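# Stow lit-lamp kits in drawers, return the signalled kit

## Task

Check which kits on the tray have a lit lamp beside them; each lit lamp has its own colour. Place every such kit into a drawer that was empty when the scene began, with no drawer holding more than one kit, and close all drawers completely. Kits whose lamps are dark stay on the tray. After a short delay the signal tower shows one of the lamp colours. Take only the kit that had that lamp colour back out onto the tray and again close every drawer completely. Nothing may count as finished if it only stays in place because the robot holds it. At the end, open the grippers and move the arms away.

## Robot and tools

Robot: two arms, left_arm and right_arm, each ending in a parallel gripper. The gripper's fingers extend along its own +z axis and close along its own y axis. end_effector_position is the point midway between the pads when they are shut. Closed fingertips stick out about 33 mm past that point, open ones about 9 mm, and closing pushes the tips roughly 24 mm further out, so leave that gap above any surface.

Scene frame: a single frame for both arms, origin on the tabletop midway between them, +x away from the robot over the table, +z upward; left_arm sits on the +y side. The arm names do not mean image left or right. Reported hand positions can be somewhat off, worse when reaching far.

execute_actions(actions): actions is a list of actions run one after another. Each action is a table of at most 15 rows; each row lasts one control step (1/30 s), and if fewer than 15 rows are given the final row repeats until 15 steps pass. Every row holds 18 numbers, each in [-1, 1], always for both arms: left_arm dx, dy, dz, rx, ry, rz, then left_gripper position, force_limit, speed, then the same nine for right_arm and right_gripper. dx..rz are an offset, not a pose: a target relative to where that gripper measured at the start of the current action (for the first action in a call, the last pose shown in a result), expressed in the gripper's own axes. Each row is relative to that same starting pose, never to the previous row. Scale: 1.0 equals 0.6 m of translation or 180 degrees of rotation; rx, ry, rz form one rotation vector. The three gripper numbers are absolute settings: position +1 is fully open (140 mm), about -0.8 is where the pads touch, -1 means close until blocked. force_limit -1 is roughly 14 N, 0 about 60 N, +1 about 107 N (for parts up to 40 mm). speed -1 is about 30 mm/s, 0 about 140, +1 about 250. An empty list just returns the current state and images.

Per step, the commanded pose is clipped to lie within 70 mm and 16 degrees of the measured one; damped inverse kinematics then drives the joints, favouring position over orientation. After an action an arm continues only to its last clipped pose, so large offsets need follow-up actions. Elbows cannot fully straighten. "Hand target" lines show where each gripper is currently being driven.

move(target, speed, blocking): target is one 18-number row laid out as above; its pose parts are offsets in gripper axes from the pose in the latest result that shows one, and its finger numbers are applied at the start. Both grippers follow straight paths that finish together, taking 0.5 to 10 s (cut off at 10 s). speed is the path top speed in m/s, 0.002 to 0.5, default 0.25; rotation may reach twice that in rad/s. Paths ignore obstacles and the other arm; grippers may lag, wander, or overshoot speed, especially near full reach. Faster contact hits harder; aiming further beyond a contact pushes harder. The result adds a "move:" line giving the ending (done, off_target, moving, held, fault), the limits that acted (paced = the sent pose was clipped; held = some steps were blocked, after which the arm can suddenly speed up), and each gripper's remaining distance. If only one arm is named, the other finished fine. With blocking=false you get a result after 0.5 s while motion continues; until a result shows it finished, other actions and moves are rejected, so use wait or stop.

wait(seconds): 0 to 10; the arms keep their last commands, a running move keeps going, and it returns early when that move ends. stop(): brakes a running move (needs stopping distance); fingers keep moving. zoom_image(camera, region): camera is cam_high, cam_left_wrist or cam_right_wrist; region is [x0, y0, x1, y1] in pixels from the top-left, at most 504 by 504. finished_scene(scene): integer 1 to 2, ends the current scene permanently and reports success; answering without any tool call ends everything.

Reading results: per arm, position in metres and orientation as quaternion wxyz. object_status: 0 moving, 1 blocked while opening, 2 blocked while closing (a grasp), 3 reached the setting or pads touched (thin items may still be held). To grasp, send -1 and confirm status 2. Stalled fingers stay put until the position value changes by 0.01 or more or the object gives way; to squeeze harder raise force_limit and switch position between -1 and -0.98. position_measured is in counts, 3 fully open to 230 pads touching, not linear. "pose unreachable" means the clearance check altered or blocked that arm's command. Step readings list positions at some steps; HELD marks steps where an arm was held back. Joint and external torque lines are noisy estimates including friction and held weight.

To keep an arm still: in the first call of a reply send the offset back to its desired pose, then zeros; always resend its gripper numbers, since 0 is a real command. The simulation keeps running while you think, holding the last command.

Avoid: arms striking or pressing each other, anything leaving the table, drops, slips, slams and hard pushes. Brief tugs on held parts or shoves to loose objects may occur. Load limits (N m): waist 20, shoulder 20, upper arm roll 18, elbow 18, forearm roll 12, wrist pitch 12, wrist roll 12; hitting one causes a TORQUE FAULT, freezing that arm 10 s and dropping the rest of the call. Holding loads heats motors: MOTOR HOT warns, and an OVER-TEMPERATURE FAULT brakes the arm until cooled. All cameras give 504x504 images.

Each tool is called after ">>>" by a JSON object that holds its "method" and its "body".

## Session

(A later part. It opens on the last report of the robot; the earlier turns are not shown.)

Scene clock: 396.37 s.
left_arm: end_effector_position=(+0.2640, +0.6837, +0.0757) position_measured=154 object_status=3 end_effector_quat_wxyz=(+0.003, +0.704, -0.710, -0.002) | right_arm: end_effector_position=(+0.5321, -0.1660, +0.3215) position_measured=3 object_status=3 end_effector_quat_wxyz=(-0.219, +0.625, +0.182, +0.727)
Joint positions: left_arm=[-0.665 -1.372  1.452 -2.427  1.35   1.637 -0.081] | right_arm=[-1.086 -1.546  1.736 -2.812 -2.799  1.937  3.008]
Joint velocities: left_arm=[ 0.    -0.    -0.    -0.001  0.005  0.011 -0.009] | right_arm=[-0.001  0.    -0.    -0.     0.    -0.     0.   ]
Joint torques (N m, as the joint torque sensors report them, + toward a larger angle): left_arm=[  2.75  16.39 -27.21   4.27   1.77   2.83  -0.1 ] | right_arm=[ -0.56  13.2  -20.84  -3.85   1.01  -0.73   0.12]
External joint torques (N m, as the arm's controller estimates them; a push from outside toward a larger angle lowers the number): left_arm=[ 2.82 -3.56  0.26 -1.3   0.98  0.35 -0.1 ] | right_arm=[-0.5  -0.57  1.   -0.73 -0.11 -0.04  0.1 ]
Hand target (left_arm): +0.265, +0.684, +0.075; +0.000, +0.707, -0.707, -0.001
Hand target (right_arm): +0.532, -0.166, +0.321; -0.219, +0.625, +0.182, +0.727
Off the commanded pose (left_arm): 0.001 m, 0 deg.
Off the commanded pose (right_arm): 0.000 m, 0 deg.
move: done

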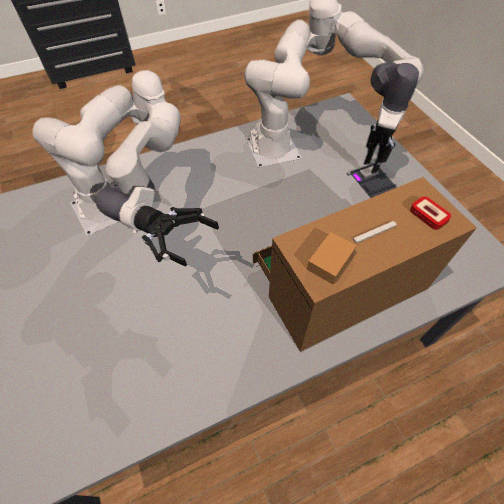

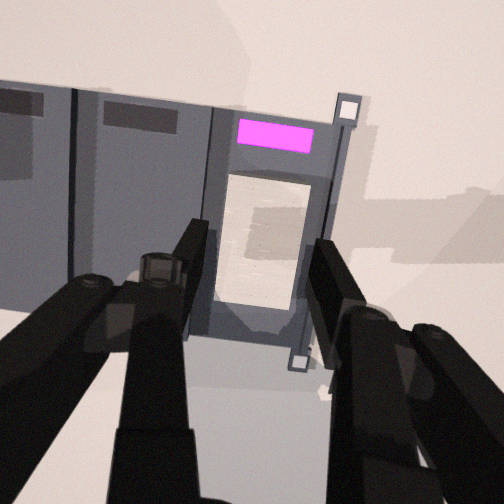

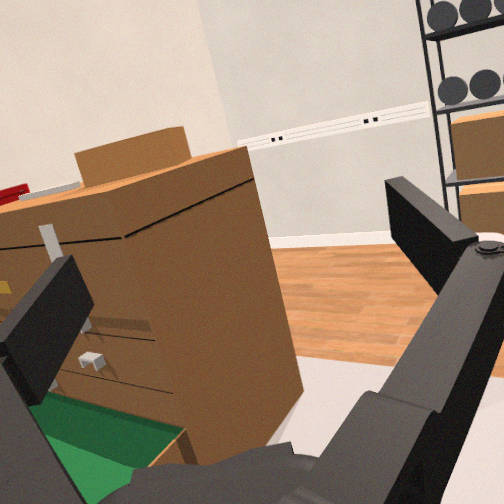

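>>> {"method": "move", "body": {"target": [0,-0.003,0.042,0,0,0,-0.2,0,0,0,0,0,0,0,0,1,0,0], "speed": 0.03}}

>>> {"method": "move", "body": {"target": [0,0,0,0,0,0,-1,0,-0.5,0,0,0,0,0,0,1,0,0]}}

Scene clock: 398.53 s.
left_arm: end_effector_position=(+0.2636, +0.6845, +0.0510) position_measured=154 object_status=3 end_effector_quat_wxyz=(+0.005, +0.705, -0.710, -0.003) | right_arm: end_effector_position=(+0.5321, -0.1660, +0.3215) position_measured=3 object_status=3 end_effector_quat_wxyz=(-0.219, +0.625, +0.182, +0.727)
Joint positions: left_arm=[-0.673 -1.378  1.513 -2.431  1.398  1.668 -0.085] | right_arm=[-1.086 -1.546  1.736 -2.812 -2.799  1.937  3.008]
Joint velocities: left_arm=[-0.001  0.     0.001  0.     0.007  0.011 -0.003] | right_arm=[-0.001 -0.    -0.002 -0.001  0.     0.    -0.002]
Joint torques (N m, as the joint torque sensors report them, + toward a larger angle): left_arm=[ -1.86  17.8  -27.29   2.94   1.69   2.86  -0.05] | right_arm=[ -0.55  13.62 -20.83  -3.88   1.06  -0.72   0.12]
External joint torques (N m, as the arm's controller estimates them; a push from outside toward a larger angle lowers the number): left_arm=[-1.83 -2.44  0.3  -1.75  0.91  0.38 -0.05] | right_arm=[-0.55 -0.15  1.05 -0.78 -0.07 -0.02  0.09]
Hand target (left_arm): +0.266, +0.683, +0.050; +0.003, +0.704, -0.710, -0.002
Hand target (right_arm): +0.532, -0.166, +0.321; -0.219, +0.625, +0.182, +0.727
Off the commanded pose (left_arm): 0.002 m, 0 deg.
Off the commanded pose (right_arm): 0.000 m, 0 deg.
move: done

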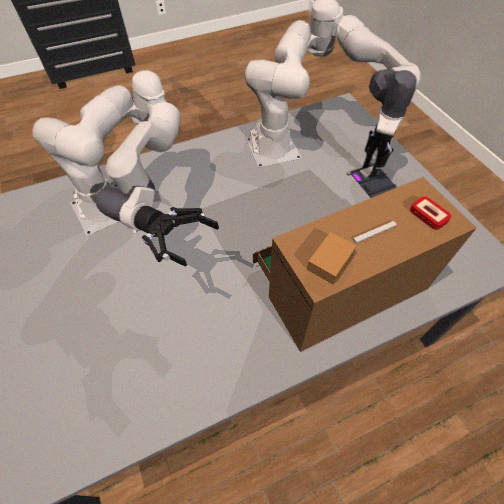

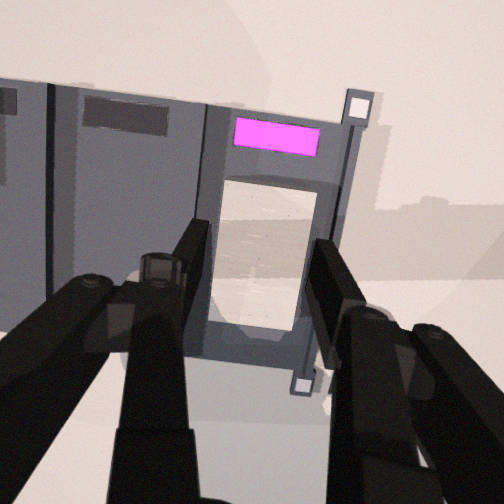

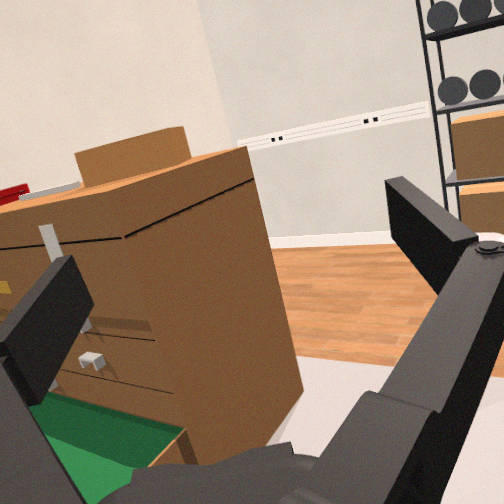

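Scene clock: 399.03 s.
left_arm: end_effector_position=(+0.2638, +0.6846, +0.0513) position_measured=175 object_status=2 end_effector_quat_wxyz=(+0.005, +0.705, -0.710, -0.003) | right_arm: end_effector_position=(+0.5321, -0.1660, +0.3215) position_measured=3 object_status=3 end_effector_quat_wxyz=(-0.219, +0.625, +0.182, +0.727)
Joint positions: left_arm=[-0.673 -1.378  1.512 -2.431  1.398  1.668 -0.085] | right_arm=[-1.086 -1.546  1.736 -2.812 -2.799  1.937  3.008]
Joint velocities: left_arm=[-0.     0.    -0.    -0.001 -0.    -0.    -0.001] | right_arm=[-0.     0.     0.001 -0.     0.    -0.    -0.001]
Joint torques (N m, as the joint torque sensors report them, + toward a larger angle): left_arm=[  0.71  17.84 -27.75   3.95   0.65   2.49   0.1 ] | right_arm=[ -0.55  13.64 -20.89  -3.78   1.02  -0.74   0.14]
External joint torques (N m, as the arm's controller estimates them; a push from outside toward a larger angle lowers the number): left_arm=[ 0.73 -2.35 -0.22 -0.7  -0.13  0.02  0.1 ] | right_arm=[-0.55 -0.12  0.96 -0.71 -0.1  -0.04  0.11]
Hand target (left_arm): +0.264, +0.684, +0.051; +0.005, +0.705, -0.710, -0.003
Hand target (right_arm): +0.532, -0.166, +0.321; -0.219, +0.625, +0.182, +0.727
Off the commanded pose (left_arm): 0.000 m, 0 deg.
Off the commanded pose (right_arm): 0.000 m, 0 deg.
move: done

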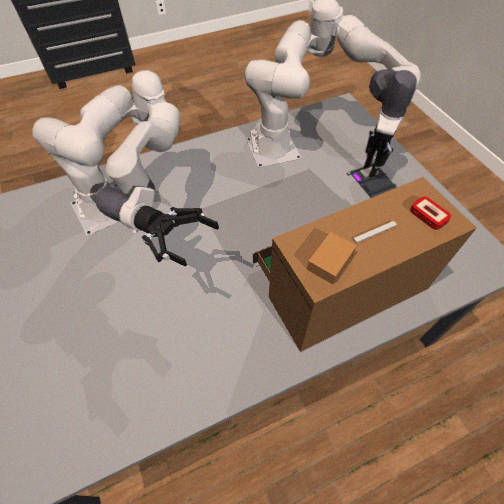

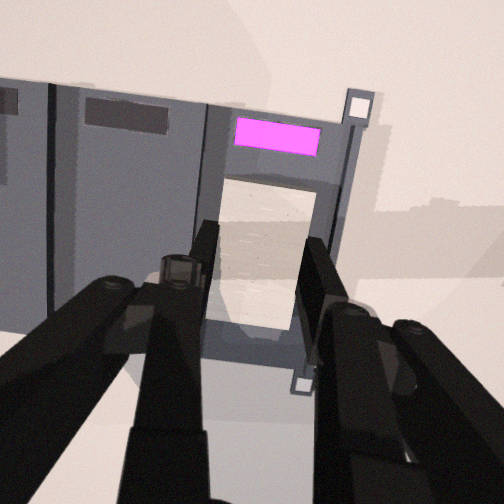

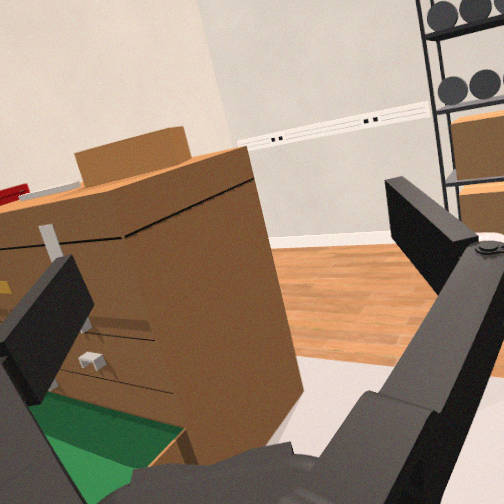

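>>> {"method": "move", "body": {"target": [0,0,-0.27,0,0,0,-1,0,-0.5,0,0,0,0,0,0,1,0,0], "speed": 0.2}}

>>> {"method": "move", "body": {"target": [0.655,-0.45,0,0,0,0.5,-1,0,-0.5,0,0,0,0,0,0,1,0,0], "speed": 0.25}}

>>> {"method": "move", "body": {"target": [-0.02,0,0.12,0,0,0,-1,0,-0.5,0,0,0,0,0,0,1,0,0], "speed": 0.1}}

Scene clock: 402.23 s.
left_arm: end_effector_position=(+0.2651, +0.6871, +0.2137) position_measured=175 object_status=2 end_effector_quat_wxyz=(+0.003, +0.707, -0.707, -0.001) | right_arm: end_effector_position=(+0.5321, -0.1660, +0.3215) position_measured=3 object_status=3 end_effector_quat_wxyz=(-0.219, +0.625, +0.182, +0.727)
Joint positions: left_arm=[-0.68  -1.28   1.163 -2.279  1.081  1.463 -0.039] | right_arm=[-1.086 -1.546  1.736 -2.812 -2.799  1.937  3.008]
Joint velocities: left_arm=[-0.001  0.001 -0.001  0.001 -0.001 -0.013  0.009] | right_arm=[ 0.001 -0.    -0.001 -0.     0.     0.001 -0.   ]
Joint torques (N m, as the joint torque sensors report them, + toward a larger angle): left_arm=[ -1.79  18.68 -29.16  12.02  -0.41   2.06   0.37] | right_arm=[ -0.5   13.45 -20.82  -3.82   0.99  -0.76   0.11]
External joint torques (N m, as the arm's controller estimates them; a push from outside toward a larger angle lowers the number): left_arm=[-1.77 -1.05 -2.73  1.7  -1.19 -0.43  0.37] | right_arm=[-0.58 -0.26  1.04 -0.82 -0.12 -0.04  0.08]
Hand target (left_arm): +0.265, +0.686, +0.215; +0.005, +0.705, -0.709, -0.001
Hand target (right_arm): +0.532, -0.166, +0.321; -0.219, +0.625, +0.182, +0.727
Off the commanded pose (left_arm): 0.002 m, 1 deg.
Off the commanded pose (right_arm): 0.000 m, 0 deg.
move: done

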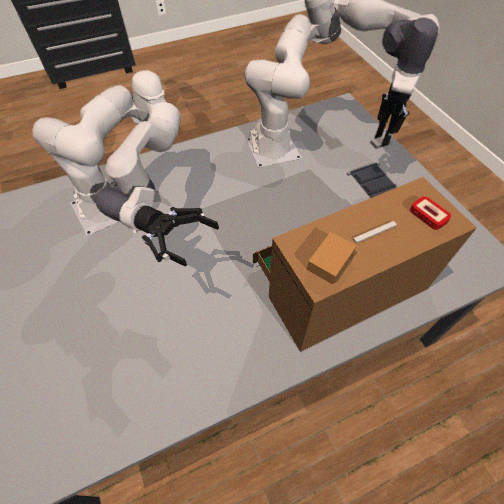

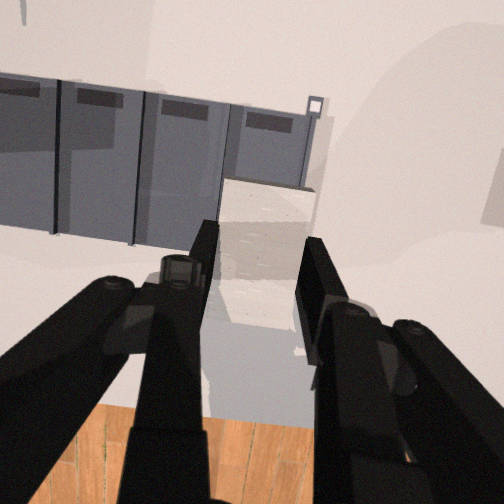

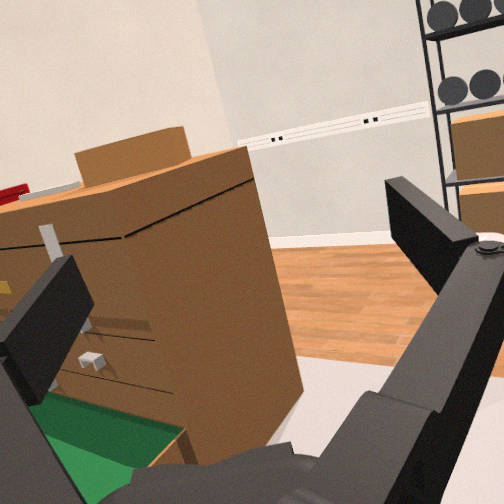

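Scene clock: 406.27 s.
left_arm: end_effector_position=(+0.5348, +0.2847, +0.2292) position_measured=175 object_status=2 end_effector_quat_wxyz=(+0.009, -0.007, +1.000, -0.010) | right_arm: end_effector_position=(+0.5321, -0.1660, +0.3215) position_measured=3 object_status=3 end_effector_quat_wxyz=(-0.219, +0.625, +0.182, +0.727)
Joint positions: left_arm=[-1.968 -1.262  1.306 -1.802  1.205  1.424  0.722] | right_arm=[-1.086 -1.546  1.736 -2.812 -2.799  1.937  3.008]
Joint velocities: left_arm=[-0.    -0.     0.003 -0.001 -0.    -0.001  0.027] | right_arm=[ 0.001 -0.001 -0.001  0.001 -0.     0.001 -0.   ]
Joint torques (N m, as the joint torque sensors report them, + toward a larger angle): left_arm=[ -1.82  29.38 -30.89   8.86   1.26   2.23   0.15] | right_arm=[ -0.49  13.68 -20.65  -3.88   1.01  -0.75   0.1 ]
External joint torques (N m, as the arm's controller estimates them; a push from outside toward a larger angle lowers the number): left_arm=[-1.86 -1.89 -1.18  1.66  0.49 -0.27  0.15] | right_arm=[-0.51 -0.07  1.19 -0.86 -0.11 -0.04  0.08]
Hand target (left_arm): +0.536, +0.285, +0.229; +0.009, -0.001, +1.000, -0.008
Hand target (right_arm): +0.532, -0.166, +0.321; -0.219, +0.625, +0.182, +0.727
Off the commanded pose (left_arm): 0.019 m, 2 deg.
Off the commanded pose (right_arm): 0.000 m, 0 deg.
move: off_target (left_arm)

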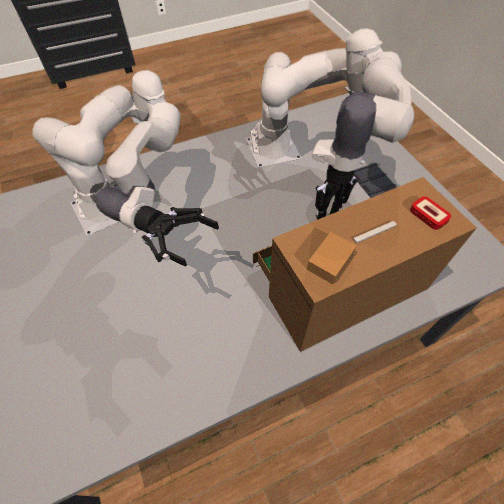

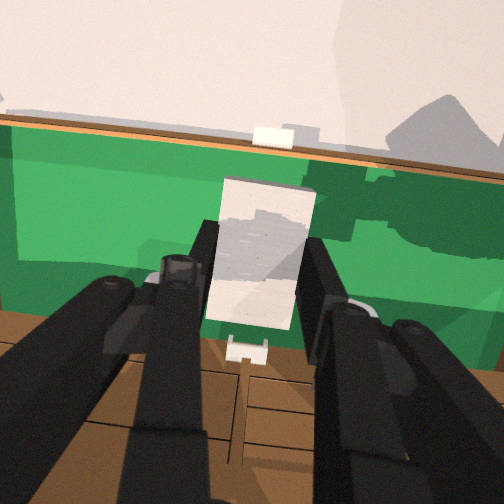

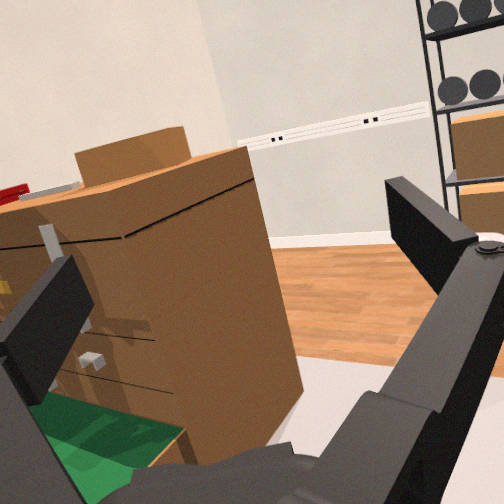

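Scene clock: 407.47 s.
left_arm: end_effector_position=(+0.5469, +0.2854, +0.1571) position_measured=175 object_status=2 end_effector_quat_wxyz=(+0.006, -0.007, +1.000, -0.009) | right_arm: end_effector_position=(+0.5321, -0.1660, +0.3215) position_measured=3 object_status=3 end_effector_quat_wxyz=(-0.219, +0.625, +0.182, +0.727)
Joint positions: left_arm=[-1.975 -1.331  1.415 -1.843  1.296  1.511  0.718] | right_arm=[-1.086 -1.546  1.736 -2.812 -2.799  1.937  3.008]
Joint velocities: left_arm=[-0.     0.001 -0.001  0.     0.003  0.012 -0.001] | right_arm=[ 0.     0.     0.    -0.    -0.001  0.    -0.001]
Joint torques (N m, as the joint torque sensors report them, + toward a larger angle): left_arm=[ -1.33  29.98 -32.01   4.56   1.66   3.14  -0.1 ] | right_arm=[ -0.48  13.61 -20.82  -3.94   1.02  -0.74   0.1 ]
External joint torques (N m, as the arm's controller estimates them; a push from outside toward a larger angle lowers the number): left_arm=[-1.41 -2.43 -0.97 -1.33  0.87  0.63 -0.1 ] | right_arm=[-0.54 -0.14  0.99 -0.94 -0.09 -0.03  0.08]
Hand target (left_arm): +0.548, +0.283, +0.157; +0.009, -0.007, +1.000, -0.009
Hand target (right_arm): +0.532, -0.166, +0.321; -0.219, +0.625, +0.182, +0.727
Off the commanded pose (left_arm): 0.002 m, 0 deg.
Off the commanded pose (right_arm): 0.000 m, 0 deg.
move: done

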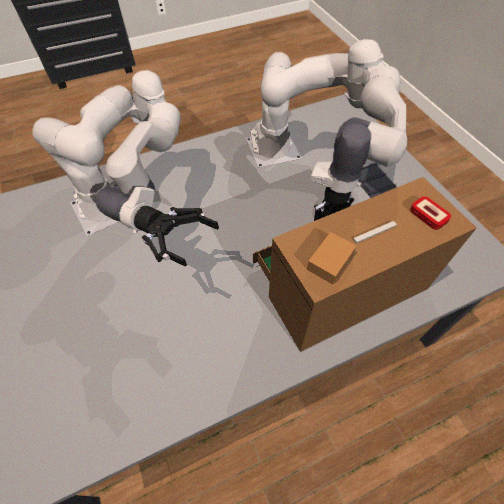

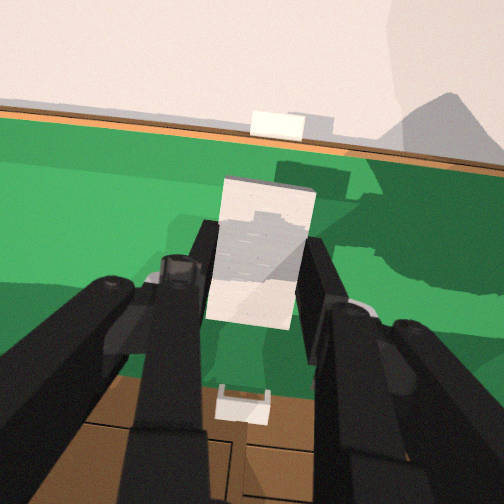

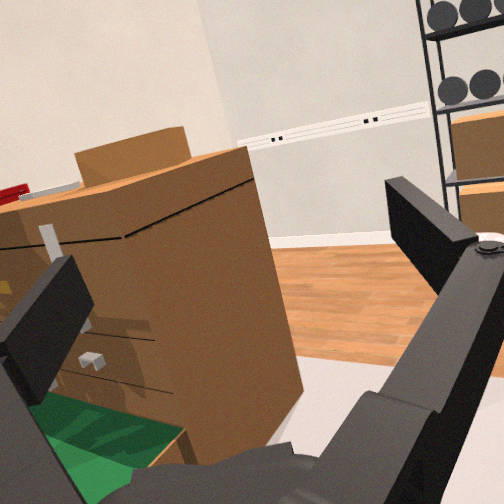

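>>> {"method": "move", "body": {"target": [-0.005,0,0.075,-0.006,0.004,0.004,-1,0,-0.5,0,0,0,0,0,0,1,0,0], "speed": 0.04}}

>>> {"method": "move", "body": {"target": [0,0,0.02,0,0,0,-1,0,-0.5,0,0,0,0,0,0,1,0,0], "speed": 0.015}}

Scene clock: 410.37 s.
left_arm: end_effector_position=(+0.5493, +0.2865, +0.1126) position_measured=175 object_status=2 end_effector_quat_wxyz=(-0.002, -0.004, +1.000, +0.002) | right_arm: end_effector_position=(+0.5321, -0.1660, +0.3215) position_measured=3 object_status=3 end_effector_quat_wxyz=(-0.219, +0.625, +0.182, +0.727)
Joint positions: left_arm=[-1.995 -1.359  1.49  -1.846  1.344  1.547  0.717] | right_arm=[-1.086 -1.546  1.736 -2.812 -2.799  1.937  3.008]
Joint velocities: left_arm=[-0.    -0.     0.001 -0.001  0.006  0.007  0.001] | right_arm=[-0.    -0.002 -0.001  0.001 -0.001  0.     0.001]
Joint torques (N m, as the joint torque sensors report them, + toward a larger angle): left_arm=[ -1.47  30.15 -32.83   4.19   1.68   2.87   0.2 ] | right_arm=[ -0.45  13.42 -20.71  -3.81   1.02  -0.76   0.12]
External joint torques (N m, as the arm's controller estimates them; a push from outside toward a larger angle lowers the number): left_arm=[-1.58 -2.97 -1.52 -1.01  0.88  0.44  0.2 ] | right_arm=[-0.48 -0.3   1.16 -0.8  -0.09 -0.04  0.09]
Hand target (left_arm): +0.550, +0.284, +0.112; +0.000, -0.000, +1.000, +0.001
Hand target (right_arm): +0.532, -0.166, +0.321; -0.219, +0.625, +0.182, +0.727
Off the commanded pose (left_arm): 0.002 m, 1 deg.
Off the commanded pose (right_arm): 0.000 m, 0 deg.
move: done

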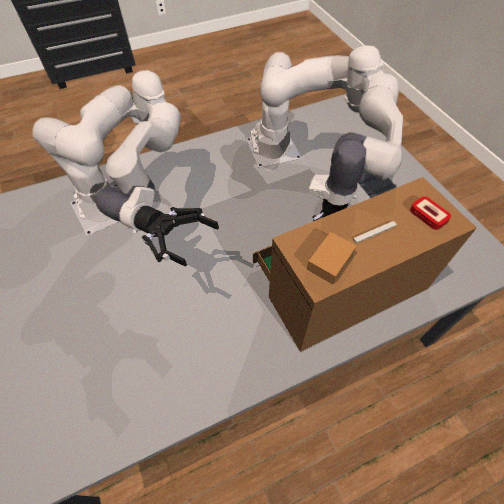

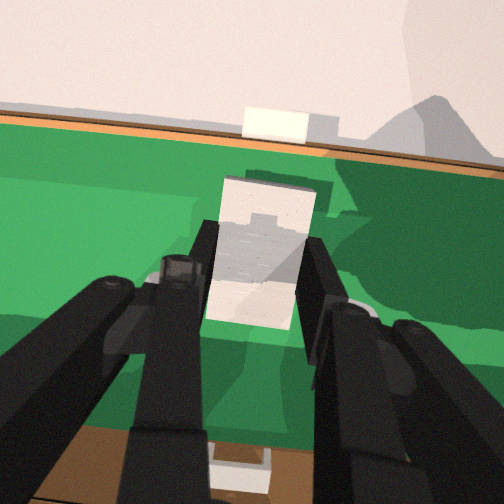

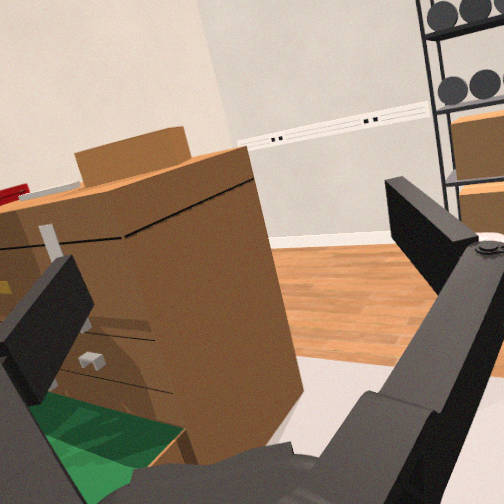

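Scene clock: 411.40 s.
left_arm: end_effector_position=(+0.5482, +0.2866, +0.1012) position_measured=175 object_status=2 end_effector_quat_wxyz=(-0.004, -0.003, +1.000, +0.002) | right_arm: end_effector_position=(+0.5321, -0.1660, +0.3215) position_measured=3 object_status=3 end_effector_quat_wxyz=(-0.219, +0.625, +0.182, +0.727)
Joint positions: left_arm=[-1.995 -1.367  1.508 -1.852  1.354  1.559  0.717] | right_arm=[-1.086 -1.546  1.736 -2.812 -2.799  1.937  3.008]
Joint velocities: left_arm=[ 0.001 -0.    -0.     0.     0.003  0.008 -0.001] | right_arm=[ 0.001  0.001 -0.    -0.001 -0.001 -0.    -0.   ]
Joint torques (N m, as the joint torque sensors report them, + toward a larger angle): left_arm=[  1.44  30.24 -32.59   3.09   1.69   2.84  -0.06] | right_arm=[ -0.54  13.29 -20.68  -3.95   1.02  -0.72   0.12]
External joint torques (N m, as the arm's controller estimates them; a push from outside toward a larger angle lowers the number): left_arm=[ 1.37 -3.02 -1.03 -1.94  0.9   0.4  -0.06] | right_arm=[-0.48 -0.47  1.18 -0.84 -0.1  -0.03  0.09]
Hand target (left_arm): +0.549, +0.286, +0.101; -0.002, -0.004, +1.000, +0.002
Hand target (right_arm): +0.532, -0.166, +0.321; -0.219, +0.625, +0.182, +0.727
Off the commanded pose (left_arm): 0.001 m, 0 deg.
Off the commanded pose (right_arm): 0.000 m, 0 deg.
move: done

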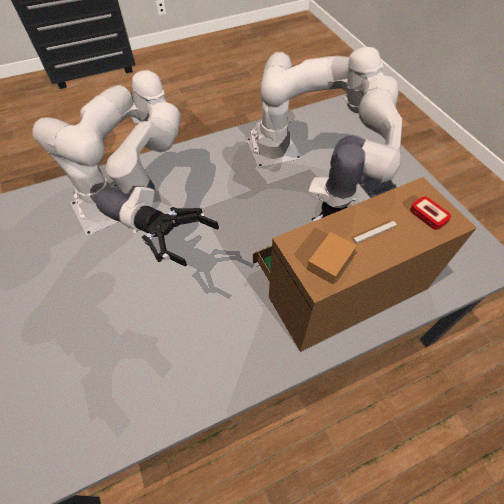

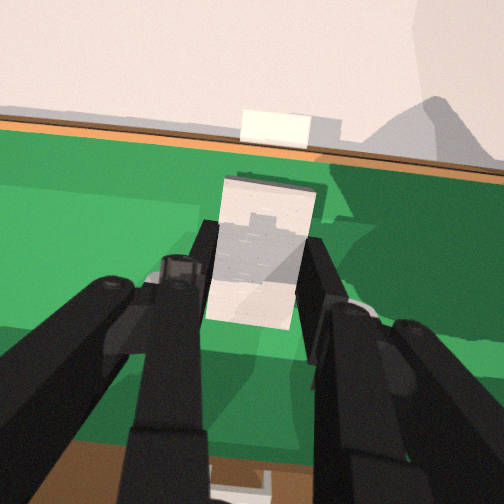

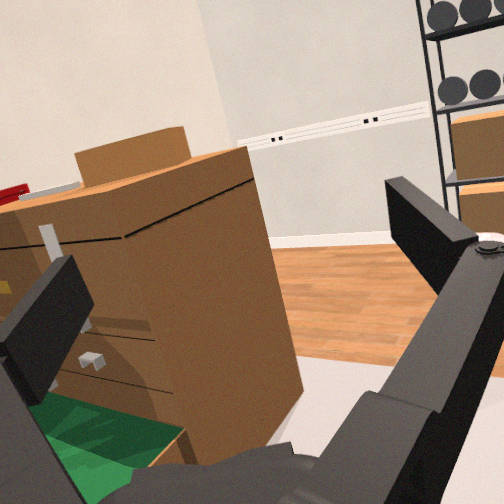

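>>> {"method": "move", "body": {"target": [0,0,0.008,0,0,0,-1,0,-0.5,0,0,0,0,0,0,1,0,0], "speed": 0.015}}

>>> {"method": "move", "body": {"target": [0,0,0,0,0,0,-0.2,0,0,0,0,0,0,0,0,1,0,0]}}

>>> {"method": "move", "body": {"target": [0,0,-0.11,0,0,0,-0.2,0,0,0,0,0,0,0,0,1,0,0], "speed": 0.1}}

>>> {"method": "move", "body": {"target": [0.185,0,0,0,-0.25,0,-0.2,0,0,0,0,0,0,0,0,1,0,0]}}

>>> {"method": "move", "body": {"target": [0.085,-0.015,0.085,0,0,0,-0.2,0,0,0,0,0,0,0,0,1,0,0], "speed": 0.1}}

Scene clock: 415.13 s.
left_arm: end_effector_position=(+0.5474, +0.2872, +0.0970) position_measured=175 object_status=2 end_effector_quat_wxyz=(-0.006, -0.004, +1.000, +0.002) | right_arm: end_effector_position=(+0.5321, -0.1660, +0.3215) position_measured=3 object_status=3 end_effector_quat_wxyz=(-0.219, +0.625, +0.182, +0.727)
Joint positions: left_arm=[-1.995 -1.368  1.516 -1.853  1.355  1.563  0.717] | right_arm=[-1.086 -1.546  1.736 -2.812 -2.799  1.937  3.008]
Joint velocities: left_arm=[ 0.001  0.001  0.    -0.001  0.002  0.004 -0.002] | right_arm=[ 0.001 -0.    -0.001  0.001  0.001 -0.    -0.   ]
Joint torques (N m, as the joint torque sensors report them, + toward a larger angle): left_arm=[  0.66  29.85 -32.36   3.4    1.69   2.92  -0.03] | right_arm=[ -0.23  13.38 -20.87  -3.76   0.99  -0.76   0.12]
External joint torques (N m, as the arm's controller estimates them; a push from outside toward a larger angle lowers the number): left_arm=[ 0.65 -3.45 -0.84 -1.55  0.91  0.49 -0.03] | right_arm=[-0.29 -0.38  1.01 -0.74 -0.13 -0.05  0.09]
Hand target (left_arm): +0.548, +0.287, +0.096; -0.004, -0.003, +1.000, +0.002
Hand target (right_arm): +0.532, -0.166, +0.321; -0.219, +0.625, +0.182, +0.727
Off the commanded pose (left_arm): 0.001 m, 0 deg.
Off the commanded pose (right_arm): 0.000 m, 0 deg.
move: done

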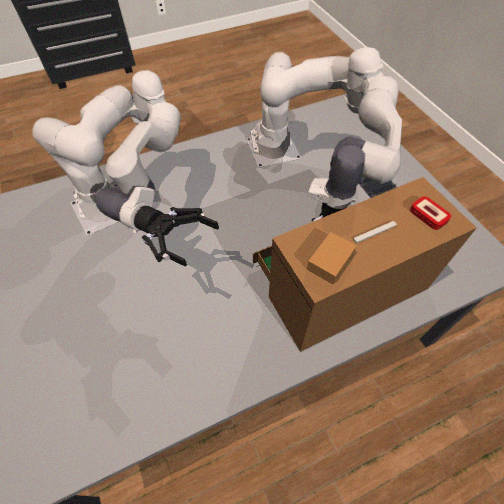

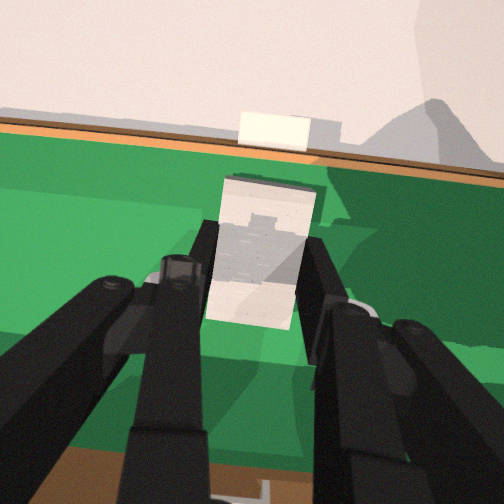

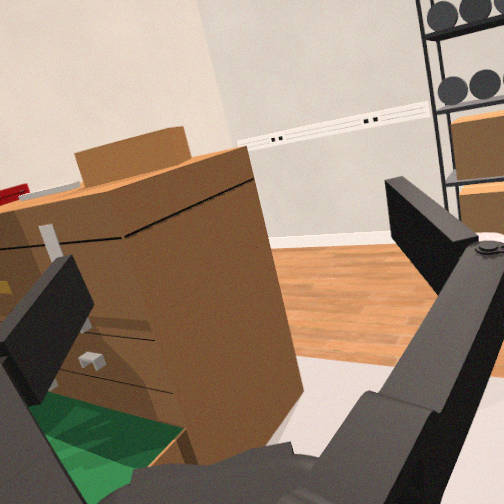

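Scene clock: 415.63 s.
left_arm: end_effector_position=(+0.5474, +0.2872, +0.0970) position_measured=154 object_status=3 end_effector_quat_wxyz=(-0.006, -0.004, +1.000, +0.002) | right_arm: end_effector_position=(+0.5321, -0.1660, +0.3215) position_measured=3 object_status=3 end_effector_quat_wxyz=(-0.219, +0.625, +0.182, +0.727)
Joint positions: left_arm=[-1.995 -1.368  1.516 -1.853  1.355  1.563  0.717] | right_arm=[-1.086 -1.546  1.736 -2.812 -2.799  1.937  3.008]
Joint velocities: left_arm=[ 0.002 -0.     0.001  0.002  0.    -0.001 -0.001] | right_arm=[ 0.     0.001  0.001 -0.001 -0.001 -0.001 -0.   ]
Joint torques (N m, as the joint torque sensors report them, + toward a larger angle): left_arm=[  0.64  30.8  -33.59   4.88   0.67   2.48   0.24] | right_arm=[ -0.48  13.29 -20.9   -4.13   1.01  -0.76   0.14]
External joint torques (N m, as the arm's controller estimates them; a push from outside toward a larger angle lowers the number): left_arm=[ 0.34 -2.41 -2.12 -0.22 -0.12  0.06  0.24] | right_arm=[-0.52 -0.49  0.96 -1.05 -0.11 -0.06  0.11]
Hand target (left_arm): +0.547, +0.287, +0.097; -0.006, -0.004, +1.000, +0.002
Hand target (right_arm): +0.532, -0.166, +0.321; -0.219, +0.625, +0.182, +0.727
Off the commanded pose (left_arm): 0.000 m, 0 deg.
Off the commanded pose (right_arm): 0.000 m, 0 deg.
move: done

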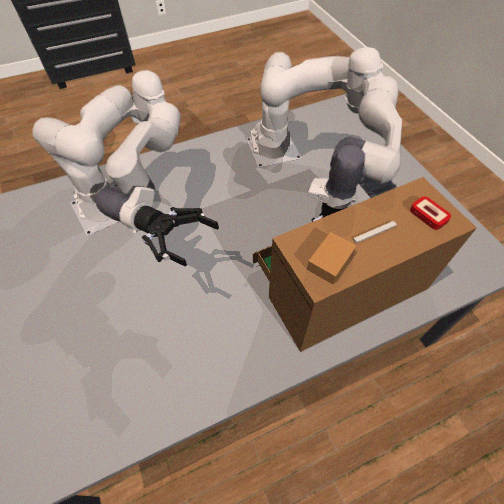

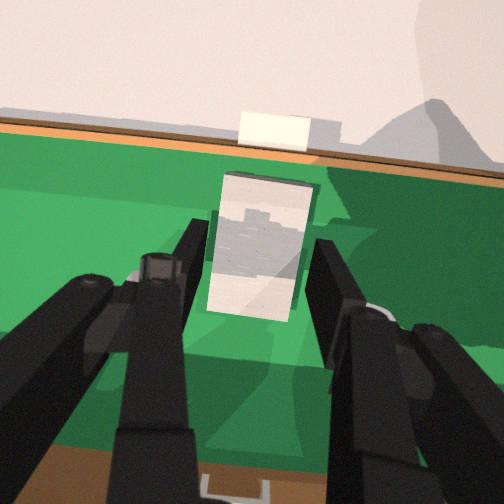

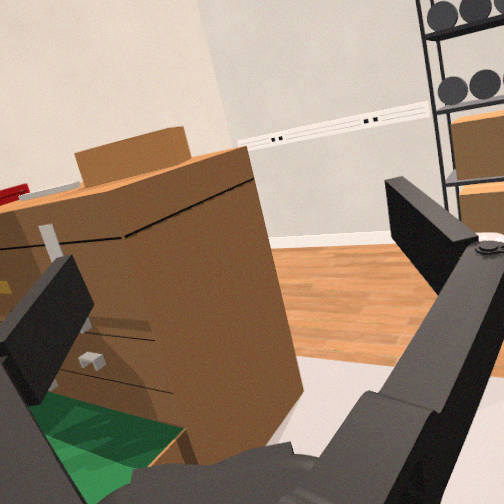

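Scene clock: 416.73 s.
left_arm: end_effector_position=(+0.5496, +0.2879, +0.1628) position_measured=154 object_status=3 end_effector_quat_wxyz=(-0.004, -0.007, +1.000, +0.002) | right_arm: end_effector_position=(+0.5321, -0.1660, +0.3215) position_measured=3 object_status=3 end_effector_quat_wxyz=(-0.219, +0.625, +0.182, +0.727)
Joint positions: left_arm=[-2.006 -1.305  1.424 -1.795  1.274  1.483  0.732] | right_arm=[-1.086 -1.546  1.736 -2.812 -2.799  1.937  3.008]
Joint velocities: left_arm=[ 0.001  0.    -0.001  0.001 -0.003 -0.013  0.007] | right_arm=[ 0.     0.     0.001 -0.    -0.001  0.001 -0.   ]
Joint torques (N m, as the joint torque sensors report them, + toward a larger angle): left_arm=[ -1.05  31.29 -31.95   7.79  -0.44   1.95   0.22] | right_arm=[ -0.38  13.43 -20.67  -3.89   1.02  -0.74   0.13]
External joint torques (N m, as the arm's controller estimates them; a push from outside toward a larger angle lowers the number): left_arm=[-1.32 -1.88 -1.24  1.36 -1.24 -0.49  0.22] | right_arm=[-0.4  -0.33  1.18 -0.86 -0.1  -0.03  0.1 ]
Hand target (left_arm): +0.548, +0.287, +0.163; -0.007, -0.004, +1.000, +0.002
Hand target (right_arm): +0.532, -0.166, +0.321; -0.219, +0.625, +0.182, +0.727
Off the commanded pose (left_arm): 0.002 m, 0 deg.
Off the commanded pose (right_arm): 0.000 m, 0 deg.
move: done

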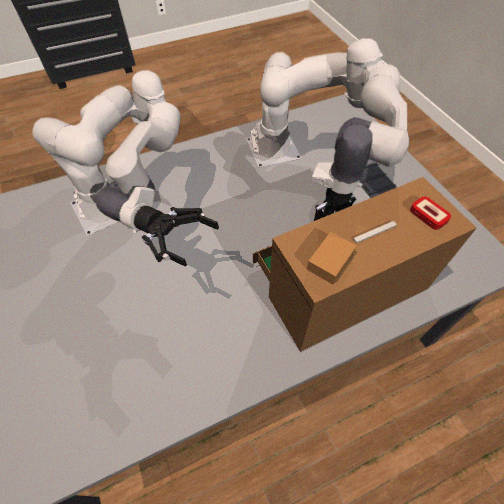

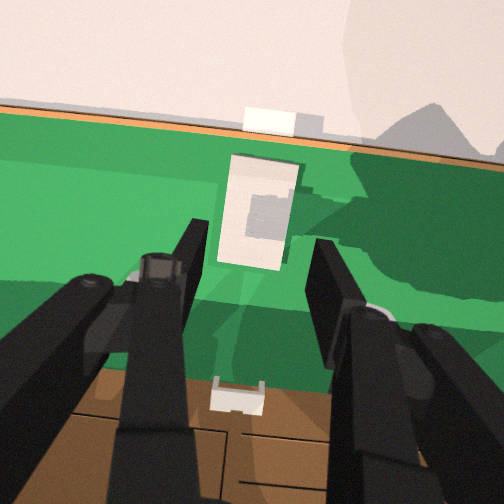

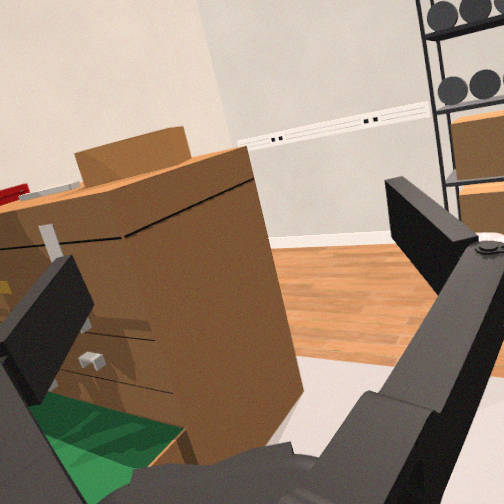

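Scene clock: 419.03 s.
left_arm: end_effector_position=(+0.4411, +0.2918, +0.1636) position_measured=154 object_status=3 end_effector_quat_wxyz=(+0.378, -0.003, +0.926, +0.006) | right_arm: end_effector_position=(+0.5321, -0.1660, +0.3215) position_measured=3 object_status=3 end_effector_quat_wxyz=(-0.219, +0.625, +0.182, +0.727)
Joint positions: left_arm=[-1.265 -1.514  1.401 -2.898  2.132  1.854  0.291] | right_arm=[-1.086 -1.546  1.736 -2.812 -2.799  1.937  3.008]
Joint velocities: left_arm=[ 0.002  0.001 -0.001 -0.001  0.008  0.001 -0.032] | right_arm=[ 0.    -0.001 -0.    -0.     0.002 -0.     0.   ]
Joint torques (N m, as the joint torque sensors report them, + toward a larger angle): left_arm=[  1.71  10.04 -21.22   3.21   2.64   2.    -0.09] | right_arm=[ -0.54  13.37 -20.87  -3.86   1.01  -0.76   0.14]
External joint torques (N m, as the arm's controller estimates them; a push from outside toward a larger angle lowers the number): left_arm=[ 1.74 -2.58 -0.68 -1.17  0.97 -0.25 -0.07] | right_arm=[-0.46 -0.37  1.01 -0.73 -0.11 -0.07  0.11]
Hand target (left_arm): +0.441, +0.293, +0.163; +0.379, -0.009, +0.925, +0.005
Hand target (right_arm): +0.532, -0.166, +0.321; -0.219, +0.625, +0.182, +0.727
Off the commanded pose (left_arm): 0.006 m, 0 deg.
Off the commanded pose (right_arm): 0.000 m, 0 deg.
move: off_target (left_arm)

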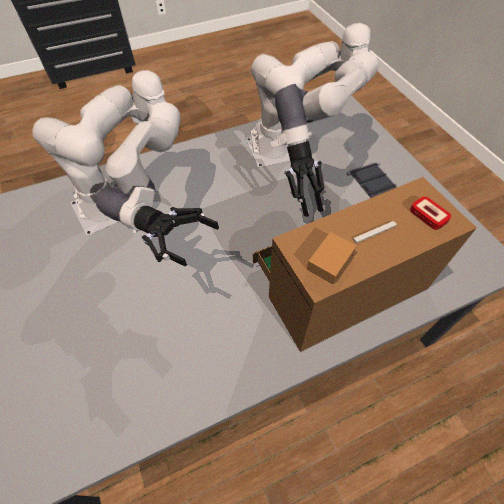

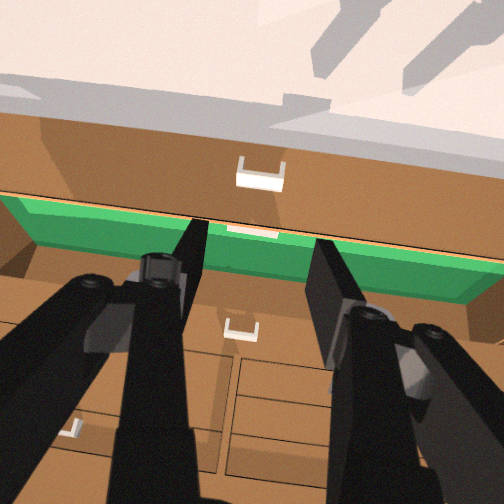

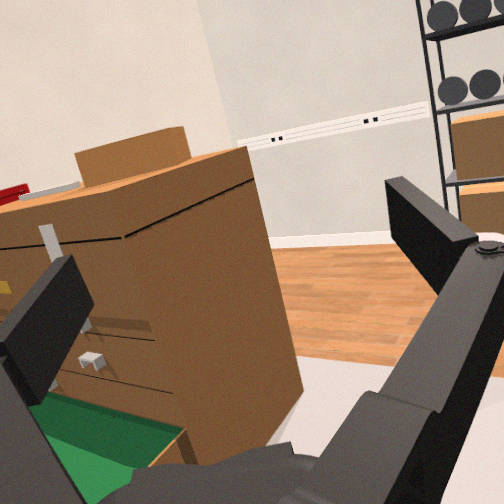

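Scene clock: 420.23 s.
left_arm: end_effector_position=(+0.4383, +0.2831, +0.0899) position_measured=154 object_status=3 end_effector_quat_wxyz=(+0.377, +0.002, +0.926, +0.008) | right_arm: end_effector_position=(+0.5321, -0.1660, +0.3215) position_measured=3 object_status=3 end_effector_quat_wxyz=(-0.219, +0.625, +0.182, +0.727)
Joint positions: left_arm=[-1.312 -1.5    1.666 -2.895  2.405  1.882  0.216] | right_arm=[-1.086 -1.546  1.736 -2.812 -2.799  1.937  3.008]
Joint velocities: left_arm=[-0.002 -0.011  0.004 -0.002  0.019  0.001 -0.018] | right_arm=[ 0.    -0.    -0.    -0.001 -0.     0.     0.   ]
Joint torques (N m, as the joint torque sensors report them, + toward a larger angle): left_arm=[ -1.49  11.53 -19.44   0.66   2.59   1.89  -0.01] | right_arm=[ -0.51  13.42 -20.8   -3.95   1.01  -0.75   0.15]
External joint torques (N m, as the arm's controller estimates them; a push from outside toward a larger angle lowers the number): left_arm=[-1.36 -1.4   1.28  1.93  0.98 -0.24  0.01] | right_arm=[-0.55 -0.32  1.05 -0.91 -0.1  -0.04  0.12]
Hand target (left_arm): +0.440, +0.283, +0.090; +0.379, -0.002, +0.925, +0.007
Hand target (right_arm): +0.532, -0.166, +0.321; -0.219, +0.625, +0.182, +0.727
Off the commanded pose (left_arm): 0.003 m, 1 deg.
Off the commanded pose (right_arm): 0.000 m, 0 deg.
move: done

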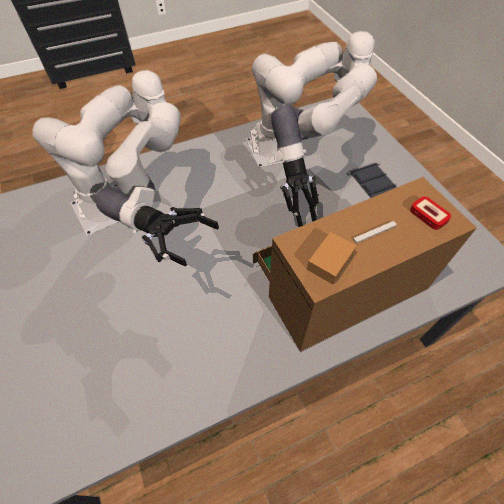

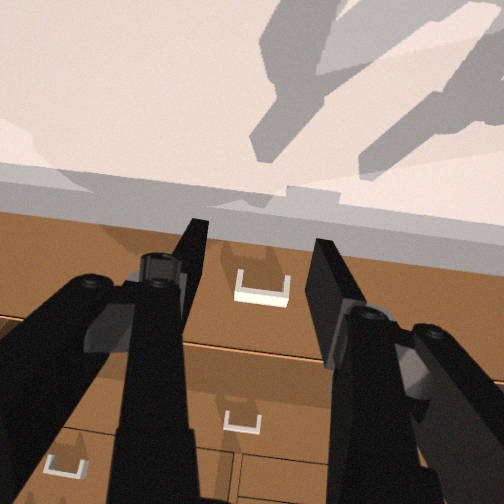

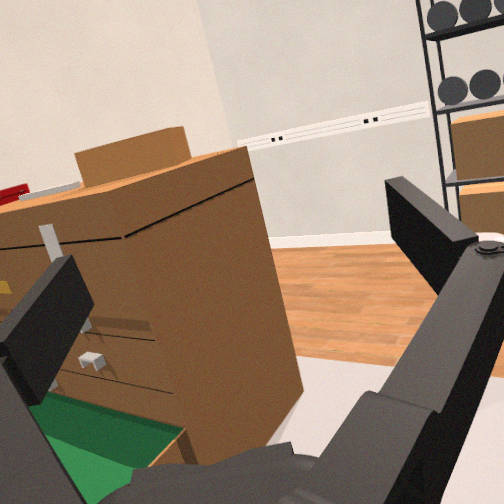

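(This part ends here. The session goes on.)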